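# Set shelf board level on four cabinet pegs

## Task

Place the shelf board inside the cabinet so it sits flat on all four shelf pegs and release it. At the end the entire gripper and arm must be outside the cabinet, with the hand kept at least about a fingernail's width (roughly 1 cm) clear of the cabinet's sides, back and top, and the arm must be still. The gripper must not be holding any loose object at the end, and the board must stay on the pegs by itself, without the robot supporting it.

## Robot and tools

Robot: a single six-joint arm (waist, shoulder, elbow, wrist pitch, wrist yaw, wrist roll) ending in a two-finger parallel gripper. The fingers point along the gripper's +x axis and close along its y axis. end_effector_position is the pinch point between the finger pads, 3 to 4 cm short of the fingertips. One camera, cam_wrist (504x504), rides on the wrist.

Frame: the scene frame has its origin on the table top directly under the arm's base, +z up, +y to the left when looking along +x. All positions are in metres and all orientations are quaternions written w first (qw, qx, qy, qz). The base can be slightly tilted relative to the table, and the reported hand position gets less accurate at long reach.

execute_actions(actions): a list of actions run in order. Each action is a table of 1 to 15 rows; each row lasts one control step (1/30 s), and if fewer than 15 rows are given, the last row repeats until 15 steps have passed (0.5 s per action). Each row is 8 numbers: x, y, z, qw, qx, qy, qz, opening. x, y, z and the quaternion form an absolute target pose of the gripper in the scene frame, not an offset. opening runs from -1 to 1: +1 is fully open (0.088 m), empty fingers touch near -0.80, and anything lower adds no travel. An action is rejected if its target lies more than 0.6 m from the gripper's current position along any gripper axis; if the first action fails that test or any action is malformed, nothing in the call runs. An empty list just returns the current state and images. To hold an orientation steady, repeat the intended quaternion in every row rather than copying the possibly drifted reported one.

move(target, speed, blocking): drives the gripper in a straight line toward one absolute pose, given as one 8-number row like above (position, quaternion, opening). speed is the path's peak in m/s, 0.002 to 0.5 (default 0.25); rotation is capped at twice that value in rad/s. A path lasts 0.5 to 10 s and is cut off at 10 s. The opening is applied when the move starts. Moves do not avoid obstacles; the gripper trails the path and can overshoot the speed, especially with the arm stretched out. Faster contact and a target set deeper past the contact both mean harder pushes. The result adds a 'move:' line giving how it ended (done, off_target, moving, held, fault), which limits acted (paced = the sent pose was clipped; held = a check blocked some steps, after which the arm may jump faster), and the distance left to the target. With blocking=false the call returns after 0.5 s while the arm keeps going; until a result shows it has ended, other moves and execute_actions are refused, so use wait or stop first.

wait(seconds): 0 to 10 s, lets the simulation run holding the last command; returns early if a running move finishes. stop(): brakes a running move (needs some distance, more when fast); the fingers continue. zoom_image(camera, region): camera is "cam_wrist"; region is [x0, y0, x1, y1] in image pixels from the top-left, at most 504 by 504. read_manual(section): only returns the URDF licence texts. finished_scene(scene): pass the current scene number; it ends the scene irreversibly after the robot holds its last command, and reports whether the goal was met. Replying without a tool call also ends everything.

Control behaviour: each control step clips the commanded pose to within 70 mm and 16 degrees of the measured pose, then damped inverse kinematics moves the joints, favouring position over orientation. After an action the arm continues only to the last clipped pose, so large moves need several actions. 'Hand target' in a result is the pose currently being pursued. Joint friction can leave the gripper short, slightly tilted, or unmoved on tiny steps; check position and orientation after every move and correct.

Result lines: the state line gives gripper position, quaternion and linear/angular velocities. Joint positions and Joint velocities list the six joints (rad, rad/s) and then the finger-pad gap (m, m/s). Ranges (rad): waist -3.054 to 3.054, shoulder 0.000 to 3.142, elbow 0.000 to 2.356, wrist pitch -1.571 to 1.571, wrist yaw -1.571 to 1.571, wrist roll -3.142 to 3.142. grip_measured is the measured finger opening on the command scale; to hold something, command an opening well below it (lower squeezes harder, up to about 34 N per pad). Readings may be off by about 1 mm throughout. Fully opening to closing takes at least about 0.5 s. A 'pose unreachable' line means the clearance check (which treats the base mount as part of the arm) altered or blocked the command.

Hazards: contact torque reaching a joint's load limit (waist 16.6, shoulder 20.6, elbow 20.5, wrist pitch 5.42, wrist yaw 5.4, wrist roll 5.07 N m, held weight included) freezes the arm for 10 s and drops the rest of the call. Holding loads heats motors; a MOTOR HOT line appears from 50 °C, and at 95 °C an OVER-TEMPERATURE FAULT holds the arm, which can lose power and go limp if it does not cool in 30 to 60 s. The simulation keeps running while you think, holding the last command. Occasional brief tugs on a held part or pushes on loose objects can happen. Avoid dropping, slamming, hard impacts and heavy pushes, and never let anything fall or be knocked off the table. Before finishing, open the gripper, withdraw the hand fully out of the cabinet with clearance, and let the arm come to rest.

Camera: cam_wrist calibration is pinhole plus radial distortion, K=[[415.727, 0, 248.818], [0, 415.727, 251.454], [0, 0, 1]], with pose derived from joint readings; expect small errors of a few millimetres and fractions of a degree.

Each tool is called after "Request:" as name(argument=value, ...), one argument or row to a line, values as JSON.

## Session

Request:
execute_actions(
  actions=[],
)

Scene clock: 0.00 s.
end_effector_position=(+0.1891, +0.2049, +0.3426) grip_measured=+0.850 end_effector_quat_wxyz=(+0.919, +0.332, -0.083, -0.193) end_effector_velocity=(-0.002, -0.004, -0.001) end_effector_angular_velocity=(-0.006, +0.003, -0.019)
Joint positions: [ 0.517  0.505  0.875 -0.759  0.77   1.711  0.081]
Joint velocities: [-0.002 -0.002 -0.002 -0.022  0.007  0.007 -0.   ]
Motor temperatures (°C, as the motors report them): [31 30 32 38 33 29]
Heat: hottest wrist pitch 38 °C (+0.0 °C/min).
Hand target: +0.189, +0.205, +0.343; +0.919, +0.332, -0.083, -0.194
camera_calibration (this result's frames):
cam_wrist: T_world_to_cam=[[-0.354005, -0.708854, -0.610088, 0.421799], [-0.0890684, 0.674918, -0.732497, 0.162269], [0.930993, -0.204968, -0.302061, 0.0443254], [0, 0, 0, 1]] pos_world=[0.122505, 0.19856, 0.389585]

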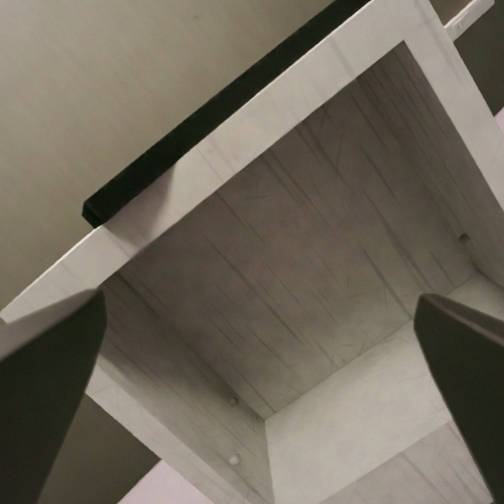

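Request:
move(
  target=[0.22,0.14,0.44,0.96,0.04,0.19,-0.196,0.85],
  speed=0.15,
)

Scene clock: 5.80 s.
end_effector_position=(+0.2192, +0.1397, +0.4401) grip_measured=+0.850 end_effector_quat_wxyz=(+0.962, +0.050, +0.188, -0.192) end_effector_velocity=(+0.000, +0.003, +0.002) end_effector_angular_velocity=(-0.008, +0.004, +0.022)
Joint positions: [-0.955  1.096  1.362 -1.119 -0.814  0.203  0.081]
Joint velocities: [-0.007  0.007  0.012 -0.007 -0.022 -0.022 -0.   ]
Motor temperatures (°C, as the motors report them): [31 30 33 38 33 29]
Heat: hottest wrist pitch 38 °C (+0.0 °C/min).
Hand target: +0.220, +0.139, +0.442; +0.962, +0.050, +0.188, -0.192
Off the commanded pose: 0.001 m, 1 deg.
move: done
camera_calibration (this result's frames):
cam_wrist: T_world_to_cam=[[-0.413486, -0.909921, 0.0327395, 0.203948], [-0.647736, 0.268694, -0.71291, 0.450931], [0.639896, -0.315985, -0.70049, 0.287046], [0, 0, 0, 1]] pos_world=[0.192735, 0.155117, 0.51587]

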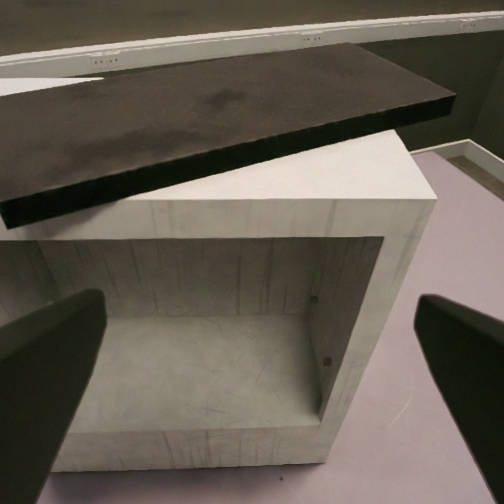

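Request:
move(
  target=[0.26,0.2,0.44,0.975,0.0,0.2,-0.1,0.85],
  speed=0.15,
)

Scene clock: 38.57 s.
end_effector_position=(+0.2587, +0.1990, +0.4388) grip_measured=+0.850 end_effector_quat_wxyz=(+0.974, -0.001, +0.202, -0.102) end_effector_velocity=(+0.003, +0.007, -0.003) end_effector_angular_velocity=(+0.011, +0.013, +0.032)
Joint positions: [-0.703  1.1    1.433 -0.965 -0.784  0.342  0.081]
Joint velocities: [ 0.017  0.002  0.002  0.007 -0.022  0.007 -0.   ]
Motor temperatures (°C, as the motors report them): [31 32 33 40 33 29]
Heat: hottest wrist pitch 40 °C (+3.1 °C/min).
Hand target: +0.260, +0.200, +0.440; +0.974, -0.001, +0.202, -0.101
Off the commanded pose: 0.002 m, 0 deg.
move: done
camera_calibration (this result's frames):
cam_wrist: T_world_to_cam=[[-0.223014, -0.969749, 0.099252, 0.207686], [-0.707046, 0.0908224, -0.701311, 0.505253], [0.671082, -0.226578, -0.705912, 0.25609], [0, 0, 0, 1]] pos_world=[0.231697, 0.21354, 0.514503]

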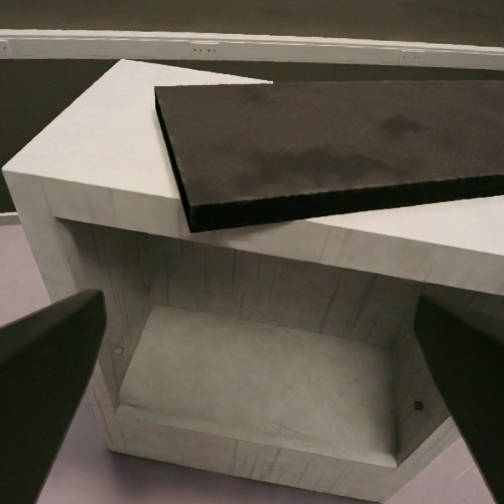

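Request:
move(
  target=[0.33,0.175,0.39,0.707,-0.707,0,0,0.2],
  speed=0.12,
)

Request:
move(
  target=[0.33,0.175,0.372,0.707,-0.707,0,0,0.2],
  speed=0.05,
)

Scene clock: 68.70 s.
end_effector_position=(+0.3288, +0.1765, +0.3923) grip_measured=+0.200 end_effector_quat_wxyz=(+0.705, -0.709, -0.002, -0.002) end_effector_velocity=(-0.001, -0.000, -0.001) end_effector_angular_velocity=(-0.023, +0.002, +0.005)
Joint positions: [-0.358  0.979  0.741  0.243 -0.388 -0.79   0.049]
Joint velocities: [-0.002 -0.002 -0.007  0.007 -0.007 -0.022 -0.   ]
Motor temperatures (°C, as the motors report them): [30 32 33 41 33 28]
Heat: hottest wrist pitch 41 °C (+3.0 °C/min).
Hand target: +0.330, +0.174, +0.388; +0.705, -0.710, +0.002, +0.002
Off the commanded pose: 0.003 m, 1 deg.
move: done
camera_calibration (this result's frames):
cam_wrist: T_world_to_cam=[[-0.052042, 0.0490523, 0.997439, -0.382254], [-0.377625, -0.925599, 0.0258164, 0.310163], [0.924495, -0.375315, 0.0666934, -0.189027], [0, 0, 0, 1]] pos_world=[0.271987, 0.234892, 0.385875]

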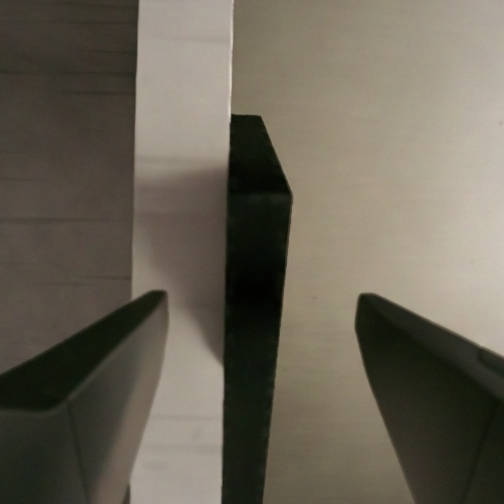

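Scene clock: 69.50 s.
end_effector_position=(+0.3303, +0.1760, +0.3747) grip_measured=+0.200 end_effector_quat_wxyz=(+0.706, -0.709, -0.001, -0.000) end_effector_velocity=(-0.002, +0.004, -0.002) end_effector_angular_velocity=(-0.011, +0.002, +0.018)
Joint positions: [-0.299  0.968  0.686  0.285 -0.333 -0.788  0.049]
Joint velocities: [ 0.007 -0.012 -0.007  0.007 -0.007 -0.007 -0.   ]
Motor temperatures (°C, as the motors report them): [30 32 33 41 33 28]
Heat: hottest wrist pitch 41 °C (+3.0 °C/min).
Hand target: +0.330, +0.175, +0.372; +0.707, -0.707, +0.000, +0.000
Off the commanded pose: 0.003 m, 0 deg.
move: done
camera_calibration (this result's frames):
cam_wrist: T_world_to_cam=[[-0.0487492, 0.0468037, 0.997714, -0.365377], [-0.375683, -0.926408, 0.0251025, 0.310489], [0.925465, -0.373601, 0.062745, -0.188546], [0, 0, 0, 1]] pos_world=[0.273327, 0.234299, 0.368578]

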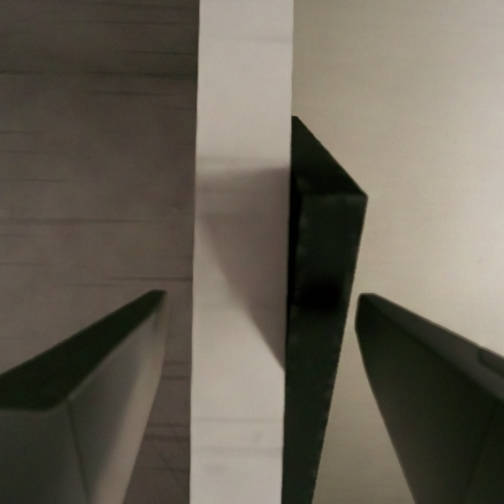

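Request:
move(
  target=[0.33,0.175,0.389,0.707,-0.707,0,0,0.0],
  speed=0.05,
)

Request:
move(
  target=[0.385,0.175,0.389,0.707,-0.707,0,0,0.0],
  speed=0.03,
)

Scene clock: 77.50 s.
end_effector_position=(+0.3297, +0.1741, +0.3865) grip_measured=+0.001 end_effector_quat_wxyz=(+0.707, -0.707, +0.001, +0.000) end_effector_velocity=(-0.000, -0.001, -0.000) end_effector_angular_velocity=(-0.005, +0.012, +0.002)
Joint positions: [-0.348  0.98   0.723  0.255 -0.383 -0.786  0.039]
Joint velocities: [-0.012  0.002  0.002 -0.007 -0.022 -0.007 -0.   ]
Motor temperatures (°C, as the motors report them): [30 31 34 41 33 28]
Heat: hottest wrist pitch 41 °C (+2.0 °C/min).
Hand target: +0.330, +0.175, +0.389; +0.707, -0.707, -0.000, -0.000
Off the commanded pose: 0.003 m, 0 deg.
move: done
camera_calibration (this result's frames):
cam_wrist: T_world_to_cam=[[-0.0447992, 0.0429675, 0.998072, -0.377899], [-0.378147, -0.925463, 0.0228682, 0.309715], [0.924661, -0.376394, 0.0577081, -0.186711], [0, 0, 0, 1]] pos_world=[0.272833, 0.232591, 0.380862]

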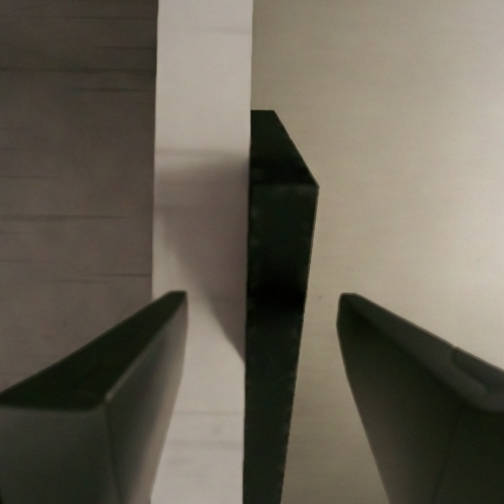

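Scene clock: 79.57 s.
end_effector_position=(+0.3489, +0.1668, +0.3840) grip_measured=+0.008 end_effector_quat_wxyz=(+0.709, -0.705, +0.009, -0.004) end_effector_velocity=(-0.000, +0.000, +0.000) end_effector_angular_velocity=(-0.007, -0.002, -0.005)
Joint positions: [-0.323  1.067  0.749  0.3   -0.35  -0.786  0.039]
Joint velocities: [ 0.002 -0.002  0.002 -0.007  0.007 -0.007  0.   ]
Motor temperatures (°C, as the motors report them): [30 32 34 43 33 28]
Heat: hottest wrist pitch 43 °C (+4.0 °C/min).
Hand target: +0.379, +0.174, +0.385; +0.707, -0.707, +0.001, +0.001
Off the commanded pose: 0.037 m, 1 deg.
move: off_target
camera_calibration (this result's frames):
cam_wrist: T_world_to_cam=[[-0.0389201, 0.0384046, 0.998504, -0.375689], [-0.393308, -0.919189, 0.0200235, 0.315634], [0.918583, -0.391941, 0.0508798, -0.19979], [0, 0, 0, 1]] pos_world=[0.293043, 0.22625, 0.378972]

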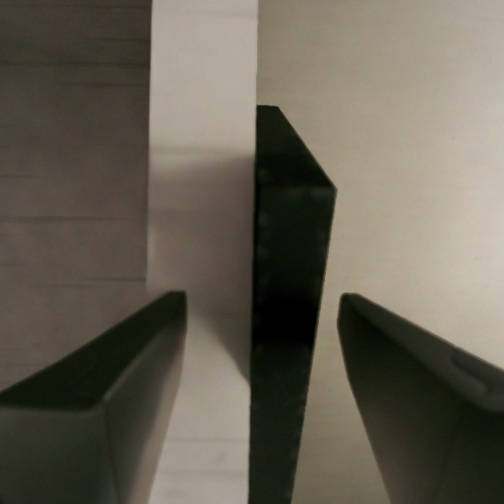

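Request:
move(
  target=[0.335,0.19,0.389,0.707,-0.707,0,0,0.0],
  speed=0.04,
)

Request:
move(
  target=[0.365,0.19,0.389,0.707,-0.707,0,0,0.0],
  speed=0.02,
)

Request:
move(
  target=[0.357,0.188,0.389,0.707,-0.707,0,0,-1],
  speed=0.02,
)

Scene clock: 93.90 s.
end_effector_position=(+0.3359, +0.1861, +0.3871) grip_measured=+0.000 end_effector_quat_wxyz=(+0.708, -0.707, +0.004, -0.000) end_effector_velocity=(-0.002, -0.002, -0.003) end_effector_angular_velocity=(+0.013, +0.015, -0.008)
Joint positions: [-0.297  0.994  0.77   0.216 -0.331 -0.786  0.039]
Joint velocities: [-0.002 -0.007 -0.002 -0.022 -0.007  0.007 -0.   ]
Motor temperatures (°C, as the motors report them): [30 44 43 70 37 28]
Heat: hottest wrist pitch 70 °C (+30.5 °C/min). Fold the arm in close to its base before you think long.
Hand target: +0.335, +0.190, +0.389; +0.707, -0.707, -0.000, +0.000
Off the commanded pose: 0.004 m, 0 deg.
MOTOR HOT: a motor reached 50 °C. Now the hottest motor, joint 4 (wrist pitch), reports 70 °C. The temperature limit of the motors' drives, at which the controller stops the arm, is 95 °C. To cool a motor, set the load down, stop pushing, or move to a pose that needs little force.
move: done
camera_calibration (this result's frames):
cam_wrist: T_world_to_cam=[[-0.0407914, 0.0411332, 0.998321, -0.379758], [-0.382587, -0.923647, 0.022424, 0.324465], [0.923018, -0.38103, 0.0534139, -0.184894], [0, 0, 0, 1]] pos_world=[0.279305, 0.244862, 0.381721]

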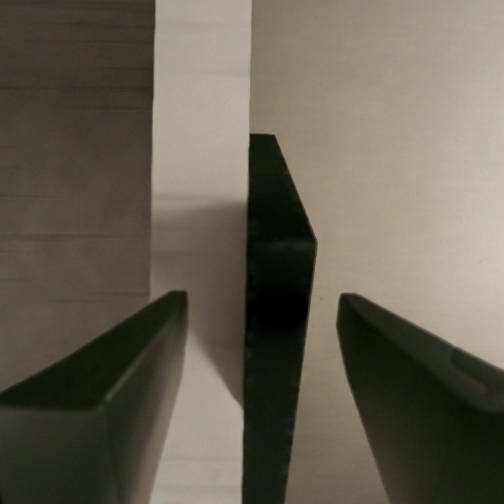

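Scene clock: 95.60 s.
end_effector_position=(+0.3501, +0.1835, +0.3857) grip_measured=+0.004 end_effector_quat_wxyz=(+0.708, -0.706, +0.008, -0.004) end_effector_velocity=(+0.001, -0.001, -0.004) end_effector_angular_velocity=(-0.003, +0.015, -0.001)
Joint positions: [-0.275  1.053  0.793  0.245 -0.302 -0.786  0.039]
Joint velocities: [ 0.002  0.002 -0.002 -0.007 -0.007 -0.007 -0.   ]
Motor temperatures (°C, as the motors report them): [30 43 43 70 37 28]
Heat: hottest wrist pitch 70 °C (+30.1 °C/min). Fold the arm in close to its base before you think long.
Hand target: +0.364, +0.190, +0.388; +0.707, -0.707, +0.000, +0.000
Off the commanded pose: 0.017 m, 1 deg.
MOTOR HOT: still on. Now the hottest motor, joint 4 (wrist pitch), reports 70 °C; a drive's own limit is 95 °C.
move: off_target
camera_calibration (this result's frames):
cam_wrist: T_world_to_cam=[[-0.0397812, 0.0397414, 0.998418, -0.377886], [-0.392073, -0.919695, 0.020986, 0.330615], [0.919074, -0.390618, 0.0521681, -0.195328], [0, 0, 0, 1]] pos_world=[0.294113, 0.242784, 0.38054]

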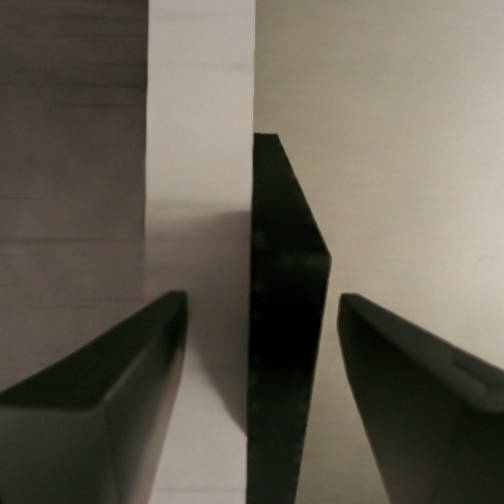

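Scene clock: 96.30 s.
end_effector_position=(+0.3498, +0.1873, +0.3900) grip_measured=-0.459 end_effector_quat_wxyz=(+0.708, -0.706, -0.001, -0.004) end_effector_velocity=(+0.000, -0.002, -0.003) end_effector_angular_velocity=(+0.011, +0.012, -0.005)
Joint positions: [-0.276  1.052  0.798  0.258 -0.302 -0.781  0.017]
Joint velocities: [-0.002  0.002 -0.002 -0.007 -0.007  0.007 -0.   ]
Motor temperatures (°C, as the motors report them): [30 43 43 70 37 28]
Heat: hottest wrist pitch 70 °C (+30.3 °C/min). Fold the arm in close to its base before you think long.
Hand target: +0.357, +0.188, +0.389; +0.707, -0.707, +0.000, +0.000
Off the commanded pose: 0.007 m, 1 deg.
MOTOR HOT: still on. Now the hottest motor, joint 4 (wrist pitch), reports 70 °C; a drive's own limit is 95 °C.
move: done
camera_calibration (this result's frames):
cam_wrist: T_world_to_cam=[[-0.0541978, 0.0397603, 0.997738, -0.376998], [-0.380981, -0.924442, 0.0161443, 0.332805], [0.922993, -0.379245, 0.0652506, -0.202427], [0, 0, 0, 1]] pos_world=[0.293198, 0.245879, 0.383981]

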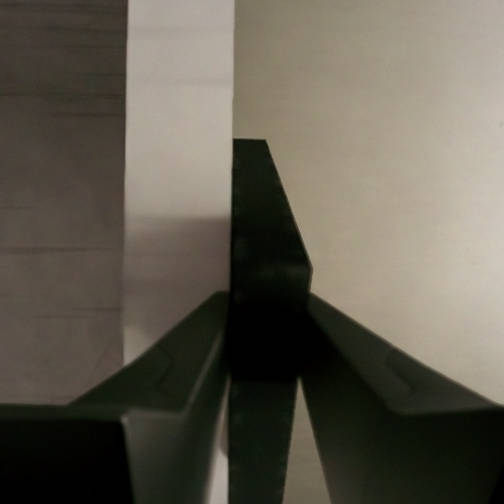

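Request:
move(
  target=[0.29,0.187,0.393,0.707,-0.707,0,0,-1],
  speed=0.03,
)

Request:
move(
  target=[0.29,0.187,0.391,0.707,-0.707,0,0,0.1],
  speed=0.03,
)

Request:
move(
  target=[0.22,0.14,0.44,0.96,0.04,0.19,-0.196,0.1],
  speed=0.12,
)

Scene clock: 102.97 s.
end_effector_position=(+0.2923, +0.1884, +0.3913) grip_measured=-0.464 end_effector_quat_wxyz=(+0.710, -0.704, +0.002, +0.007) end_effector_velocity=(-0.003, +0.002, -0.004) end_effector_angular_velocity=(-0.006, +0.022, +0.019)
Joint positions: [-0.409  0.818  0.722  0.092 -0.457 -0.779  0.016]
Joint velocities: [-0.007 -0.012 -0.007 -0.007 -0.037 -0.007 -0.   ]
Motor temperatures (°C, as the motors report them): [30 41 42 67 37 28]
Heat: hottest wrist pitch 67 °C (+27.3 °C/min). Fold the arm in close to its base before you think long.
Hand target: +0.290, +0.187, +0.394; +0.708, -0.706, -0.000, -0.000
Off the commanded pose: 0.003 m, 1 deg.
MOTOR HOT: still on. Now the hottest motor, joint 4 (wrist pitch), reports 67 °C; a drive's own limit is 95 °C.
move: done
camera_calibration (this result's frames):
cam_wrist: T_world_to_cam=[[-0.0342322, 0.0347015, 0.998811, -0.386741], [-0.37054, -0.92861, 0.019563, 0.30837], [0.928185, -0.36943, 0.0446467, -0.144271], [0, 0, 0, 1]] pos_world=[0.234935, 0.246478, 0.38669]

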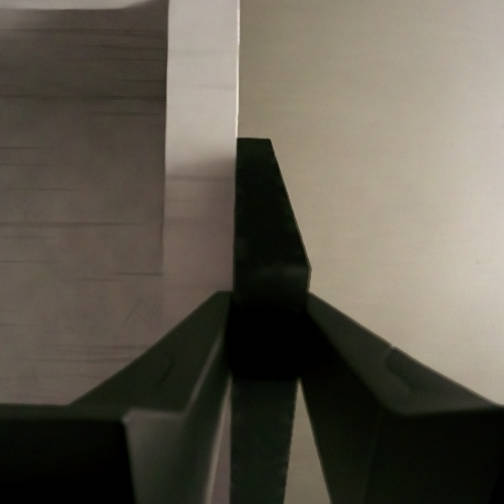

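Scene clock: 103.73 s.
end_effector_position=(+0.2905, +0.1887, +0.3926) grip_measured=+0.098 end_effector_quat_wxyz=(+0.708, -0.707, -0.001, +0.001) end_effector_velocity=(-0.002, -0.002, -0.002) end_effector_angular_velocity=(-0.004, +0.005, -0.005)
Joint positions: [-0.409  0.808  0.719  0.094 -0.447 -0.782  0.044]
Joint velocities: [-0.007 -0.007 -0.007 -0.007 -0.007 -0.007  0.001]
Motor temperatures (°C, as the motors report them): [30 41 42 66 37 28]
Heat: hottest wrist pitch 66 °C (+25.4 °C/min). Fold the arm in close to its base before you think long.
Hand target: +0.290, +0.187, +0.391; +0.707, -0.707, -0.000, +0.000
Off the commanded pose: 0.002 m, 0 deg.
MOTOR HOT: still on. Now the hottest motor, joint 4 (wrist pitch), reports 66 °C; a drive's own limit is 95 °C.
move: done
camera_calibration (this result's frames):
cam_wrist: T_world_to_cam=[[-0.0463012, 0.0409812, 0.998087, -0.385555], [-0.373473, -0.927409, 0.0207538, 0.308101], [0.926485, -0.371797, 0.0582455, -0.147007], [0, 0, 0, 1]] pos_world=[0.233415, 0.24688, 0.386986]

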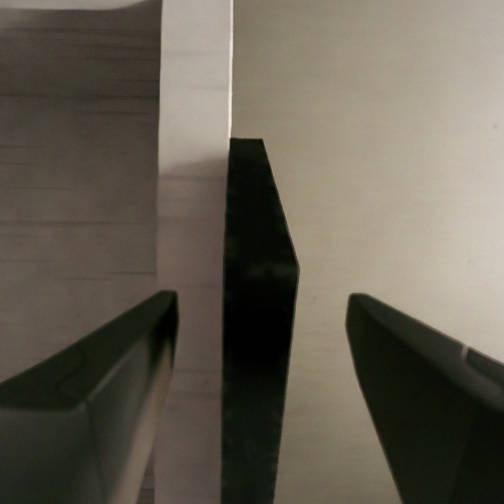

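Scene clock: 111.27 s.
end_effector_position=(+0.2194, +0.1413, +0.4402) grip_measured=+0.100 end_effector_quat_wxyz=(+0.962, +0.041, +0.187, -0.193) end_effector_velocity=(-0.003, +0.002, -0.003) end_effector_angular_velocity=(+0.029, +0.007, +0.002)
Joint positions: [-0.947  1.089  1.361 -1.112 -0.803  0.2    0.044]
Joint velocities: [-0.012  0.002  0.007 -0.037 -0.022 -0.007  0.   ]
Motor temperatures (°C, as the motors report them): [30 39 41 63 36 28]
Heat: hottest wrist pitch 63 °C (+22.1 °C/min). Fold the arm in close to its base before you think long.
Hand target: +0.220, +0.141, +0.442; +0.962, +0.045, +0.186, -0.194
Off the commanded pose: 0.001 m, 1 deg.
MOTOR HOT: still on. Now the hottest motor, joint 4 (wrist pitch), reports 63 °C; a drive's own limit is 95 °C.
move: done
camera_calibration (this result's frames):
cam_wrist: T_world_to_cam=[[-0.411636, -0.909973, 0.050044, 0.197431], [-0.649342, 0.254321, -0.716712, 0.454704], [0.639461, -0.32752, -0.695572, 0.28706], [0, 0, 0, 1]] pos_world=[0.192965, 0.158034, 0.515682]

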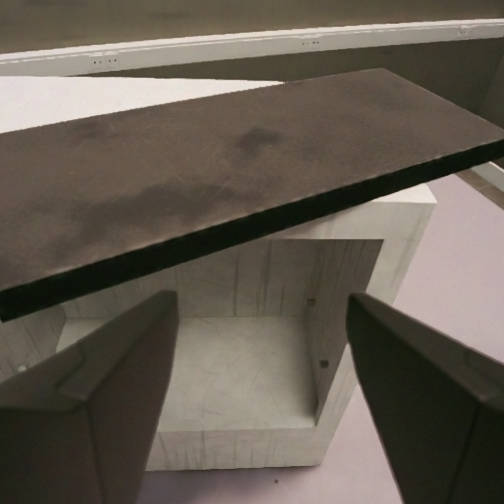

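Request:
move(
  target=[0.25,0.052,0.391,0.707,-0.707,0,0,0.0],
  speed=0.1,
)

Request:
move(
  target=[0.305,0.052,0.391,0.707,-0.707,0,0,0.0],
  speed=0.025,
)

Scene clock: 125.50 s.
end_effector_position=(+0.2499, +0.0552, +0.3923) grip_measured=+0.000 end_effector_quat_wxyz=(+0.704, -0.710, -0.001, +0.002) end_effector_velocity=(+0.001, -0.000, -0.002) end_effector_angular_velocity=(-0.020, +0.008, +0.006)
Joint positions: [-0.983  1.044  0.421  0.628 -1.022 -0.788  0.039]
Joint velocities: [ 0.002  0.007 -0.002  0.007 -0.007 -0.022 -0.   ]
Motor temperatures (°C, as the motors report them): [30 37 39 58 35 28]
Heat: hottest wrist pitch 58 °C (+17.0 °C/min). Fold the arm in close to its base before you think long.
Hand target: +0.249, +0.052, +0.389; +0.707, -0.708, +0.002, +0.002
Off the commanded pose: 0.003 m, 0 deg.
MOTOR HOT: still on. Now the hottest motor, joint 4 (wrist pitch), reports 58 °C; a drive's own limit is 95 °C.
move: done
camera_calibration (this result's frames):
cam_wrist: T_world_to_cam=[[-0.044727, 0.0495513, 0.99777, -0.382356], [-0.372938, -0.927392, 0.0293386, 0.165646], [0.926778, -0.370794, 0.059959, -0.159784], [0, 0, 0, 1]] pos_world=[0.192758, 0.113318, 0.386224]

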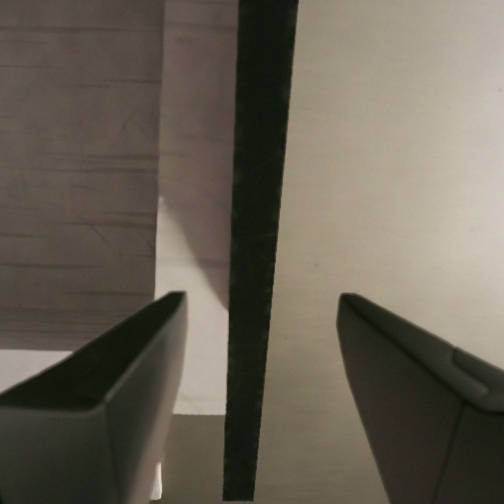

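Scene clock: 127.93 s.
end_effector_position=(+0.2969, +0.0500, +0.3887) grip_measured=+0.001 end_effector_quat_wxyz=(+0.708, -0.706, +0.003, -0.000) end_effector_velocity=(-0.001, -0.001, -0.006) end_effector_angular_velocity=(+0.005, +0.022, +0.006)
Joint positions: [-0.799  1.209  0.485  0.717 -0.833 -0.788  0.039]
Joint velocities: [-0.002  0.002 -0.007 -0.007 -0.022 -0.007  0.   ]
Motor temperatures (°C, as the motors report them): [30 36 39 57 35 28]
Heat: hottest wrist pitch 57 °C (+16.2 °C/min). Fold the arm in close to its base before you think long.
Hand target: +0.305, +0.052, +0.390; +0.706, -0.708, +0.001, +0.000
Off the commanded pose: 0.009 m, 0 deg.
MOTOR HOT: still on. Now the hottest motor, joint 4 (wrist pitch), reports 57 °C; a drive's own limit is 95 °C.
move: off_target
camera_calibration (this result's frames):
cam_wrist: T_world_to_cam=[[-0.0429248, 0.0405647, 0.998254, -0.376722], [-0.380734, -0.924441, 0.0211937, 0.183717], [0.923688, -0.37916, 0.0551258, -0.201832], [0, 0, 0, 1]] pos_world=[0.240206, 0.108591, 0.383297]

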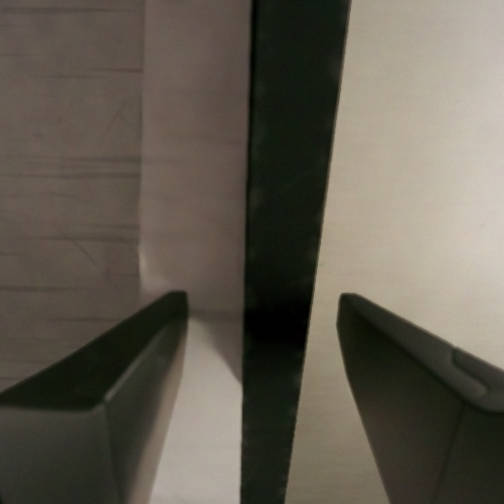

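Request:
move(
  target=[0.299,0.051,0.391,0.707,-0.707,0,0,-1],
  speed=0.02,
)

Request:
move(
  target=[0.27,0.051,0.395,0.707,-0.707,0,0,-1],
  speed=0.02,
)

Request:
move(
  target=[0.27,0.051,0.393,0.707,-0.707,0,0,0.0],
  speed=0.02,
)

Request:
move(
  target=[0.29,0.051,0.391,0.707,-0.707,0,0,0.0],
  speed=0.02,
)

Request:
move(
  target=[0.29,0.051,0.391,0.707,-0.707,0,0,-1],
  speed=0.02,
)

Scene clock: 136.10 s.
end_effector_position=(+0.2961, +0.0495, +0.3907) grip_measured=-0.464 end_effector_quat_wxyz=(+0.708, -0.706, +0.001, -0.004) end_effector_velocity=(-0.002, -0.003, -0.002) end_effector_angular_velocity=(-0.006, +0.011, -0.011)
Joint positions: [-0.804  1.209  0.485  0.723 -0.83  -0.783  0.016]
Joint velocities: [-0.007 -0.002 -0.002 -0.022 -0.007 -0.022  0.   ]
Motor temperatures (°C, as the motors report them): [30 35 40 55 36 28]
Heat: hottest wrist pitch 55 °C (+14.1 °C/min). Fold the arm in close to its base before you think long.
Hand target: +0.299, +0.051, +0.391; +0.707, -0.707, +0.000, -0.000
Off the commanded pose: 0.003 m, 1 deg.
MOTOR HOT: still on. Now the hottest motor, joint 4 (wrist pitch), reports 55 °C; a drive's own limit is 95 °C.
move: done
camera_calibration (this result's frames):
cam_wrist: T_world_to_cam=[[-0.0513738, 0.0402817, 0.997867, -0.376057], [-0.383456, -0.923393, 0.0175337, 0.185068], [0.922129, -0.381737, 0.0628845, -0.203804], [0, 0, 0, 1]] pos_world=[0.239579, 0.108239, 0.384826]

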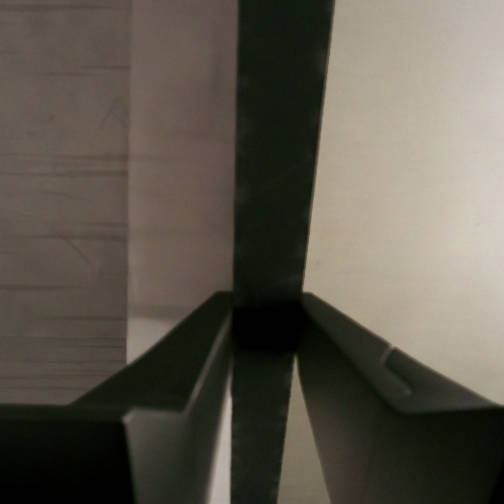

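Scene clock: 137.67 s.
end_effector_position=(+0.2726, +0.0520, +0.3928) grip_measured=-0.464 end_effector_quat_wxyz=(+0.709, -0.705, +0.001, +0.007) end_effector_velocity=(-0.003, -0.002, -0.001) end_effector_angular_velocity=(-0.001, -0.000, -0.006)
Joint positions: [-0.899  1.135  0.461  0.671 -0.948 -0.781  0.016]
Joint velocities: [-0.012 -0.007 -0.007 -0.007 -0.007 -0.007 -0.   ]
Motor temperatures (°C, as the motors report them): [30 35 39 54 35 28]
Heat: hottest wrist pitch 54 °C (+13.2 °C/min). Fold the arm in close to its base before you think long.
Hand target: +0.270, +0.051, +0.395; +0.707, -0.707, -0.001, -0.000
Off the commanded pose: 0.004 m, 1 deg.
MOTOR HOT: still on. Now the hottest motor, joint 4 (wrist pitch), reports 54 °C; a drive's own limit is 95 °C.
move: done
camera_calibration (this result's frames):
cam_wrist: T_world_to_cam=[[-0.0347139, 0.0358869, 0.998753, -0.38414], [-0.369142, -0.929146, 0.0205555, 0.173578], [0.928725, -0.367968, 0.0455016, -0.177056], [0, 0, 0, 1]] pos_world=[0.215176, 0.109914, 0.388149]

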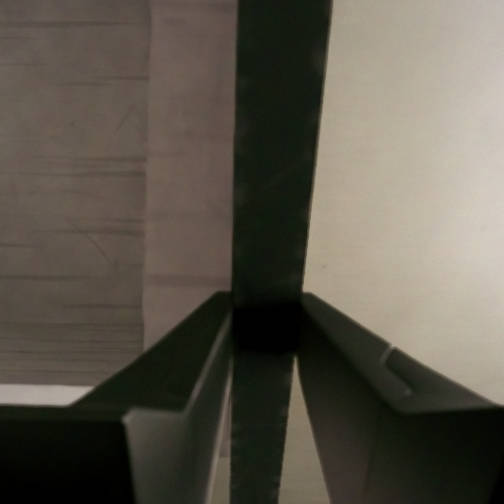

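Scene clock: 138.40 s.
end_effector_position=(+0.2715, +0.0528, +0.3944) grip_measured=-0.002 end_effector_quat_wxyz=(+0.707, -0.707, -0.001, +0.003) end_effector_velocity=(-0.001, -0.000, -0.003) end_effector_angular_velocity=(-0.001, +0.006, +0.000)
Joint positions: [-0.902  1.128  0.459  0.674 -0.944 -0.781  0.039]
Joint velocities: [-0.002 -0.007 -0.007 -0.007 -0.007 -0.007  0.001]
Motor temperatures (°C, as the motors report them): [30 35 39 54 35 28]
Heat: hottest wrist pitch 54 °C (+13.0 °C/min). Fold the arm in close to its base before you think long.
Hand target: +0.270, +0.051, +0.393; +0.707, -0.707, -0.000, -0.000
Off the commanded pose: 0.003 m, 0 deg.
MOTOR HOT: still on. Now the hottest motor, joint 4 (wrist pitch), reports 54 °C; a drive's own limit is 95 °C.
move: done
camera_calibration (this result's frames):
cam_wrist: T_world_to_cam=[[-0.043285, 0.0426962, 0.99815, -0.383546], [-0.37081, -0.928408, 0.0236327, 0.173107], [0.927699, -0.369101, 0.0560184, -0.17962], [0, 0, 0, 1]] pos_world=[0.214221, 0.110792, 0.388808]

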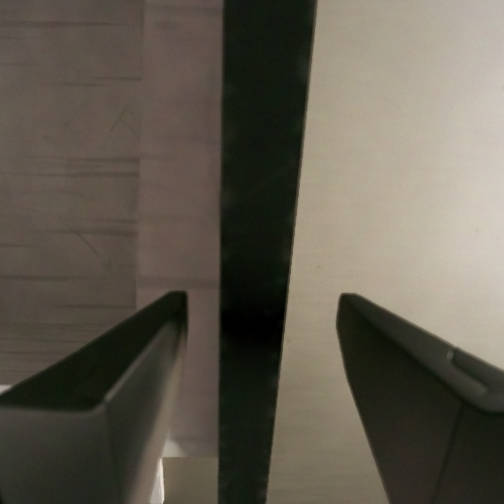

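Scene clock: 139.60 s.
end_effector_position=(+0.2881, +0.0494, +0.3886) grip_measured=+0.000 end_effector_quat_wxyz=(+0.710, -0.705, +0.003, -0.000) end_effector_velocity=(+0.002, -0.002, +0.000) end_effector_angular_velocity=(-0.002, -0.007, -0.014)
Joint positions: [-0.831  1.182  0.468  0.707 -0.865 -0.783  0.039]
Joint velocities: [ 0.007  0.002  0.002 -0.007  0.022 -0.007 -0.   ]
Motor temperatures (°C, as the motors report them): [30 35 39 54 35 28]
Heat: hottest wrist pitch 54 °C (+9.1 °C/min). Fold the arm in close to its base before you think long.
Hand target: +0.290, +0.051, +0.391; +0.707, -0.707, +0.000, +0.000
Off the commanded pose: 0.003 m, 1 deg.
MOTOR HOT: still on. Now the hottest motor, joint 4 (wrist pitch), reports 54 °C; a drive's own limit is 95 °C.
move: done
camera_calibration (this result's frames):
cam_wrist: T_world_to_cam=[[-0.0428794, 0.0355688, 0.998447, -0.376793], [-0.380806, -0.924506, 0.0165806, 0.18169], [0.92366, -0.379504, 0.0531871, -0.193118], [0, 0, 0, 1]] pos_world=[0.231407, 0.108086, 0.383466]

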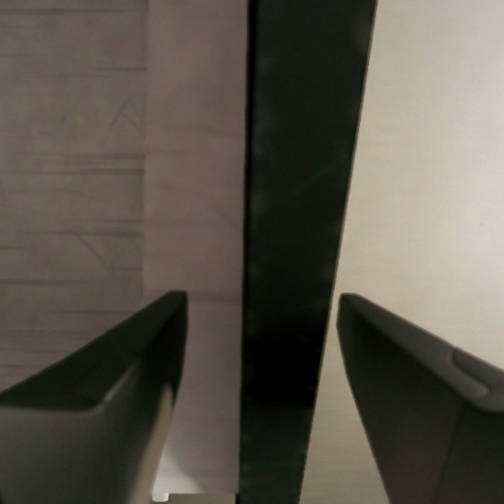

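Scene clock: 140.30 s.
end_effector_position=(+0.2880, +0.0494, +0.3906) grip_measured=-0.464 end_effector_quat_wxyz=(+0.708, -0.706, +0.001, -0.004) end_effector_velocity=(-0.002, -0.002, -0.004) end_effector_angular_velocity=(+0.009, +0.020, +0.000)
Joint positions: [-0.832  1.182  0.47   0.712 -0.86  -0.782  0.016]
Joint velocities: [-0.007 -0.002 -0.002 -0.022 -0.022 -0.007 -0.   ]
Motor temperatures (°C, as the motors report them): [30 35 39 53 35 28]
Heat: hottest wrist pitch 53 °C (+8.0 °C/min). Fold the arm in close to its base before you think long.
Hand target: +0.290, +0.051, +0.391; +0.707, -0.707, +0.000, +0.000
Off the commanded pose: 0.003 m, 0 deg.
MOTOR HOT: still on. Now the hottest motor, joint 4 (wrist pitch), reports 53 °C; a drive's own limit is 95 °C.
move: done
camera_calibration (this result's frames):
cam_wrist: T_world_to_cam=[[-0.0501754, 0.0387903, 0.997987, -0.376638], [-0.382587, -0.923769, 0.0166704, 0.182069], [0.922556, -0.38098, 0.0611911, -0.19589], [0, 0, 0, 1]] pos_world=[0.231479, 0.10817, 0.384832]

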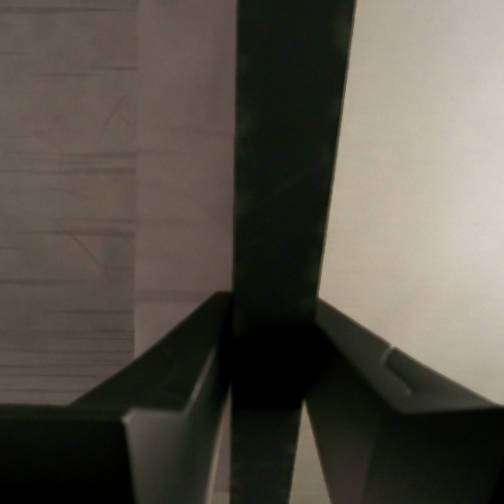

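Request:
move(
  target=[0.288,0.05,0.425,0.707,-0.707,0,0,-1],
  speed=0.04,
)

Request:
move(
  target=[0.235,0.19,0.425,0.70,-0.684,0.125,-0.165,-1],
  speed=0.07,
)

Request:
move(
  target=[0.238,0.19,0.28,0.70,-0.684,0.125,-0.165,-1],
  speed=0.06,
)

Scene clock: 149.77 s.
end_effector_position=(+0.2896, +0.0490, +0.4127) grip_measured=-0.464 end_effector_quat_wxyz=(+0.713, -0.701, +0.008, +0.014) end_effector_velocity=(+0.000, -0.004, -0.003) end_effector_angular_velocity=(+0.014, +0.015, -0.008)
Joint positions: [-0.887  1.225  0.578  0.623 -0.95  -0.786  0.016]
Joint velocities: [-0.002  0.007  0.002 -0.022 -0.007 -0.007 -0.   ]
Motor temperatures (°C, as the motors report them): [30 34 39 51 35 28]
Heat: hottest wrist pitch 51 °C (-15.2 °C/min). Fold the arm in close to its base before you think long.
Hand target: +0.288, +0.050, +0.425; +0.707, -0.707, -0.001, -0.000
Off the commanded pose: 0.012 m, 2 deg.
MOTOR HOT: still on. Now the hottest motor, joint 4 (wrist pitch), reports 51 °C; a drive's own limit is 95 °C.
move: off_target
camera_calibration (this result's frames):
cam_wrist: T_world_to_cam=[[-0.0162194, 0.0243951, 0.999571, -0.408442], [-0.367942, -0.929699, 0.0167195, 0.177935], [0.929707, -0.367512, 0.0240551, -0.186237], [0, 0, 0, 1]] pos_world=[0.231991, 0.106945, 0.409771]

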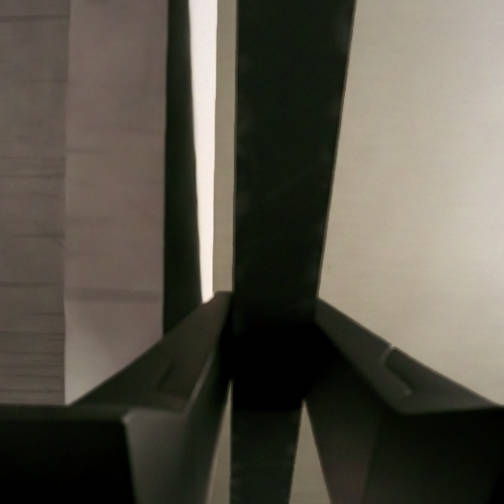

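Scene clock: 153.23 s.
end_effector_position=(+0.2402, +0.1834, +0.4148) grip_measured=-0.464 end_effector_quat_wxyz=(+0.699, -0.684, +0.143, -0.152) end_effector_velocity=(-0.003, -0.004, -0.005) end_effector_angular_velocity=(+0.005, +0.006, -0.040)
Joint positions: [-0.349  0.745  1.018 -0.56  -0.07  -0.827  0.016]
Joint velocities: [ 0.027 -0.002  0.002 -0.037  0.051  0.007 -0.   ]
Motor temperatures (°C, as the motors report them): [30 34 39 51 35 28]
Heat: hottest wrist pitch 51 °C (-20.1 °C/min). Fold the arm in close to its base before you think long.
Hand target: +0.237, +0.190, +0.425; +0.698, -0.685, +0.126, -0.166
Off the commanded pose: 0.013 m, 3 deg.
MOTOR HOT: still on. Now the hottest motor, joint 4 (wrist pitch), reports 51 °C; a drive's own limit is 95 °C.
move: off_target
camera_calibration (this result's frames):
cam_wrist: T_world_to_cam=[[-0.0422188, 0.0383512, 0.998372, -0.410441], [-0.721637, -0.69226, -0.00392398, 0.334668], [0.690983, -0.720628, 0.056902, 0.0174561], [0, 0, 0, 1]] pos_world=[0.212119, 0.259998, 0.410093]

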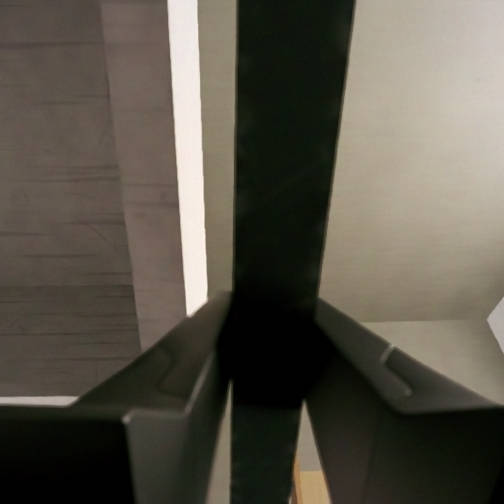

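Scene clock: 155.83 s.
end_effector_position=(+0.2369, +0.1917, +0.2738) grip_measured=-0.464 end_effector_quat_wxyz=(+0.692, -0.693, +0.132, -0.151) end_effector_velocity=(-0.001, +0.004, +0.002) end_effector_angular_velocity=(+0.007, -0.026, +0.014)
Joint positions: [ 0.617  0.645  0.622 -0.381  0.852 -0.516  0.016]
Joint velocities: [ 0.027 -0.002 -0.002  0.022  0.037  0.007 -0.   ]
Motor temperatures (°C, as the motors report them): [30 33 39 51 35 28]
Heat: hottest wrist pitch 51 °C (-19.2 °C/min). Fold the arm in close to its base before you think long.
Hand target: +0.236, +0.191, +0.279; +0.695, -0.689, +0.124, -0.166
Off the commanded pose: 0.007 m, 2 deg.
MOTOR HOT: still on. Now the hottest motor, joint 4 (wrist pitch), reports 51 °C; a drive's own limit is 95 °C.
move: done
camera_calibration (this result's frames):
cam_wrist: T_world_to_cam=[[-0.0518146, 0.0632744, 0.99665, -0.272142], [-0.710861, -0.70329, 0.00769305, 0.333811], [0.701421, -0.708081, 0.08142, 0.0221612], [0, 0, 0, 1]] pos_world=[0.207648, 0.267678, 0.266858]

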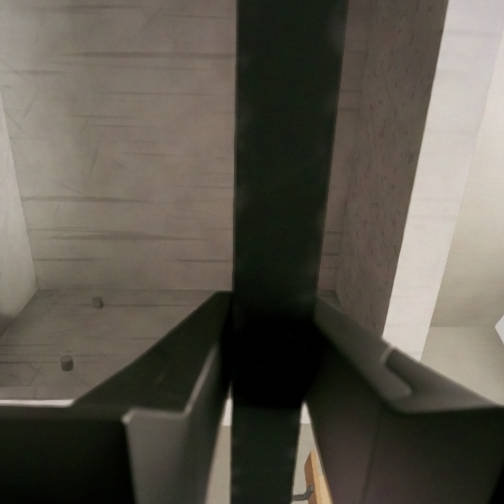

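Request:
move(
  target=[0.238,0.182,0.283,0.82,-0.54,0.095,-0.19,-1],
  speed=0.05,
)

Request:
move(
  target=[0.284,0.163,0.283,0.82,-0.54,0.095,-0.19,-1],
  speed=0.02,
)

Scene clock: 173.10 s.
end_effector_position=(+0.2391, +0.1862, +0.2749) grip_measured=-0.464 end_effector_quat_wxyz=(+0.816, -0.543, +0.107, -0.169) end_effector_velocity=(-0.002, -0.007, +0.002) end_effector_angular_velocity=(+0.007, -0.013, -0.029)
Joint positions: [ 0.56   0.633  0.611 -0.368  0.785 -0.147  0.016]
Joint velocities: [-0.017 -0.002 -0.002 -0.022  0.007  0.022 -0.   ]
Motor temperatures (°C, as the motors report them): [30 33 38 49 36 28]
Heat: hottest wrist pitch 49 °C (-13.0 °C/min). Fold the arm in close to its base before you think long.
Hand target: +0.238, +0.182, +0.283; +0.817, -0.537, +0.095, -0.189
Off the commanded pose: 0.009 m, 3 deg.
MOTOR HOT: still on. Now the hottest motor, joint 4 (wrist pitch), reports 49 °C; a drive's own limit is 95 °C.
move: off_target
camera_calibration (this result's frames):
cam_wrist: T_world_to_cam=[[-0.187412, -0.297974, 0.935996, -0.156434], [-0.681303, -0.646992, -0.342385, 0.410153], [0.707603, -0.701864, -0.0817563, 0.0588527], [0, 0, 0, 1]] pos_world=[0.208476, 0.260059, 0.291664]

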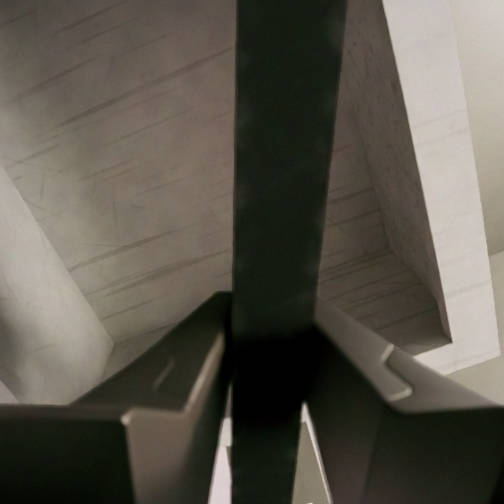

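Scene clock: 175.93 s.
end_effector_position=(+0.2825, +0.1645, +0.2739) grip_measured=-0.464 end_effector_quat_wxyz=(+0.816, -0.541, +0.107, -0.174) end_effector_velocity=(+0.002, -0.003, -0.003) end_effector_angular_velocity=(-0.002, +0.015, -0.000)
Joint positions: [ 0.335  0.793  0.566 -0.105  0.581 -0.239  0.016]
Joint velocities: [-0.012  0.007 -0.007  0.007 -0.022 -0.007 -0.   ]
Motor temperatures (°C, as the motors report them): [30 33 38 49 37 28]
Heat: hottest wrist pitch 49 °C (-12.1 °C/min). Fold the arm in close to its base before you think long.
Hand target: +0.284, +0.163, +0.282; +0.817, -0.536, +0.095, -0.189
Off the commanded pose: 0.009 m, 2 deg.
MOTOR HOT: still on. Now the hottest motor, joint 4 (wrist pitch), reports 49 °C; a drive's own limit is 95 °C.
move: off_target
camera_calibration (this result's frames):
cam_wrist: T_world_to_cam=[[-0.194592, -0.300372, 0.933761, -0.150783], [-0.684728, -0.640032, -0.34858, 0.426911], [0.70234, -0.707203, -0.0811282, 0.0150638], [0, 0, 0, 1]] pos_world=[0.252397, 0.238599, 0.29083]

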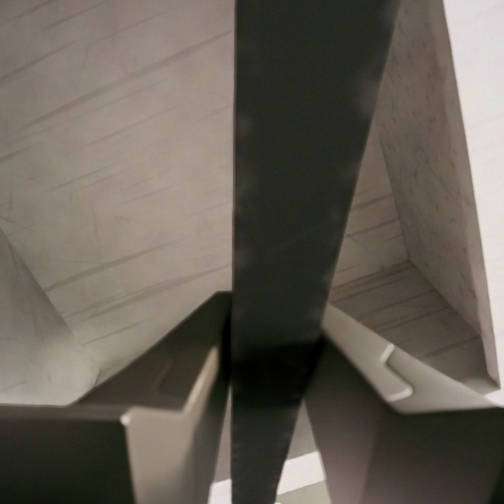

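Request:
move(
  target=[0.238,0.182,0.26,0.70,-0.684,0.125,-0.165,-1],
  speed=0.05,
)

Request:
move(
  target=[0.225,0.135,0.26,0.70,-0.684,0.125,-0.165,-1],
  speed=0.05,
)

Request:
move(
  target=[0.266,0.118,0.26,0.70,-0.684,0.125,-0.165,-1],
  speed=0.02,
)

Scene clock: 192.70 s.
end_effector_position=(+0.2399, +0.1818, +0.2521) grip_measured=-0.464 end_effector_quat_wxyz=(+0.695, -0.690, +0.136, -0.152) end_effector_velocity=(-0.002, +0.002, -0.001) end_effector_angular_velocity=(-0.021, +0.013, +0.010)
Joint positions: [ 0.658  0.672  0.549 -0.313  0.888 -0.474  0.016]
Joint velocities: [ 0.017 -0.012 -0.002 -0.007  0.007 -0.022 -0.   ]
Motor temperatures (°C, as the motors report them): [30 33 38 49 37 28]
Heat: hottest wrist pitch 49 °C (-7.0 °C/min). Fold the arm in close to its base before you think long.
Hand target: +0.238, +0.183, +0.260; +0.699, -0.685, +0.124, -0.165
Off the commanded pose: 0.008 m, 2 deg.
MOTOR HOT: still on. Now the hottest motor, joint 4 (wrist pitch), reports 49 °C; a drive's own limit is 95 °C.
move: done
camera_calibration (this result's frames):
cam_wrist: T_world_to_cam=[[-0.0496531, 0.0555114, 0.997223, -0.24901], [-0.71493, -0.699189, 0.00332369, 0.330498], [0.697431, -0.712779, 0.0744036, 0.0183614], [0, 0, 0, 1]] pos_world=[0.211113, 0.257991, 0.245854]

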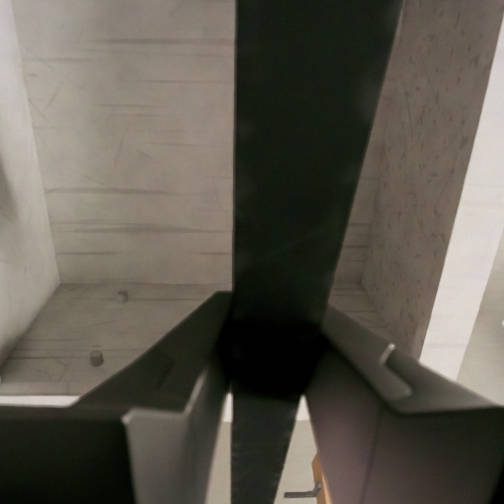

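Scene clock: 194.00 s.
end_effector_position=(+0.2277, +0.1542, +0.2537) grip_measured=-0.464 end_effector_quat_wxyz=(+0.713, -0.680, +0.119, -0.119) end_effector_velocity=(-0.003, -0.004, -0.004) end_effector_angular_velocity=(-0.008, +0.033, +0.013)
Joint positions: [ 0.495  0.458  0.405 -0.258  0.674 -0.568  0.016]
Joint velocities: [-0.022 -0.037 -0.017 -0.022 -0.051 -0.022 -0.   ]
Motor temperatures (°C, as the motors report them): [30 33 38 49 37 28]
Heat: hottest wrist pitch 49 °C (-6.1 °C/min). Fold the arm in close to its base before you think long.
Hand target: +0.225, +0.136, +0.260; +0.701, -0.683, +0.126, -0.165
Off the commanded pose: 0.020 m, 6 deg.
MOTOR HOT: still on. Now the hottest motor, joint 4 (wrist pitch), reports 49 °C; a drive's own limit is 95 °C.
move: off_target
camera_calibration (this result's frames):
cam_wrist: T_world_to_cam=[[-0.0380712, 0.00944056, 0.99923, -0.245725], [-0.662965, -0.748429, -0.0181883, 0.30374], [0.747682, -0.663147, 0.0347524, -0.00189311], [0, 0, 0, 1]] pos_world=[0.19343, 0.228393, 0.251126]

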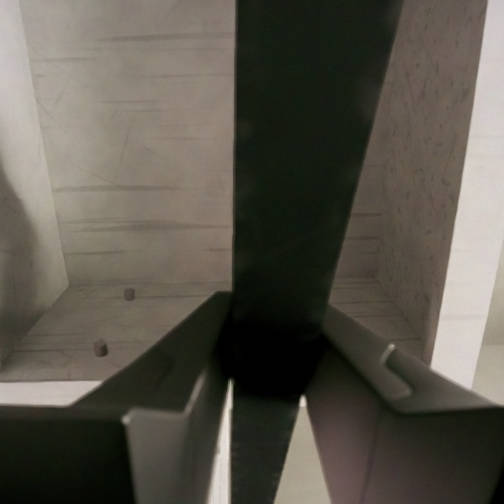

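Scene clock: 196.90 s.
end_effector_position=(+0.2669, +0.1516, +0.2592) grip_measured=-0.464 end_effector_quat_wxyz=(+0.719, -0.680, +0.096, -0.108) end_effector_velocity=(+0.002, -0.007, +0.000) end_effector_angular_velocity=(-0.027, +0.000, -0.029)
Joint positions: [ 0.302  0.643  0.382  0.04   0.47  -0.648  0.016]
Joint velocities: [-0.017  0.022 -0.002  0.007  0.007 -0.022 -0.   ]
Motor temperatures (°C, as the motors report them): [30 32 38 49 38 28]
Heat: hottest wrist pitch 49 °C (-5.0 °C/min). Fold the arm in close to its base before you think long.
Hand target: +0.263, +0.119, +0.259; +0.701, -0.683, +0.126, -0.164
Off the commanded pose: 0.034 m, 8 deg.
MOTOR HOT: still on. Now the hottest motor, joint 4 (wrist pitch), reports 49 °C; a drive's own limit is 95 °C.
move: off_target
camera_calibration (this result's frames):
cam_wrist: T_world_to_cam=[[-0.0572158, 0.000905781, 0.998361, -0.243008], [-0.625664, -0.7793, -0.0351496, 0.326908], [0.777992, -0.62665, 0.045155, -0.0494699], [0, 0, 0, 1]] pos_world=[0.229118, 0.22398, 0.256334]

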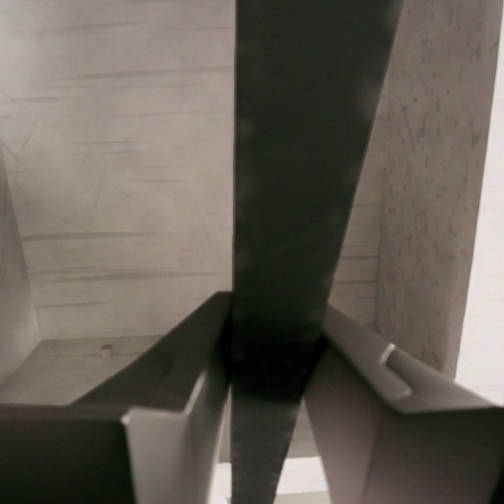

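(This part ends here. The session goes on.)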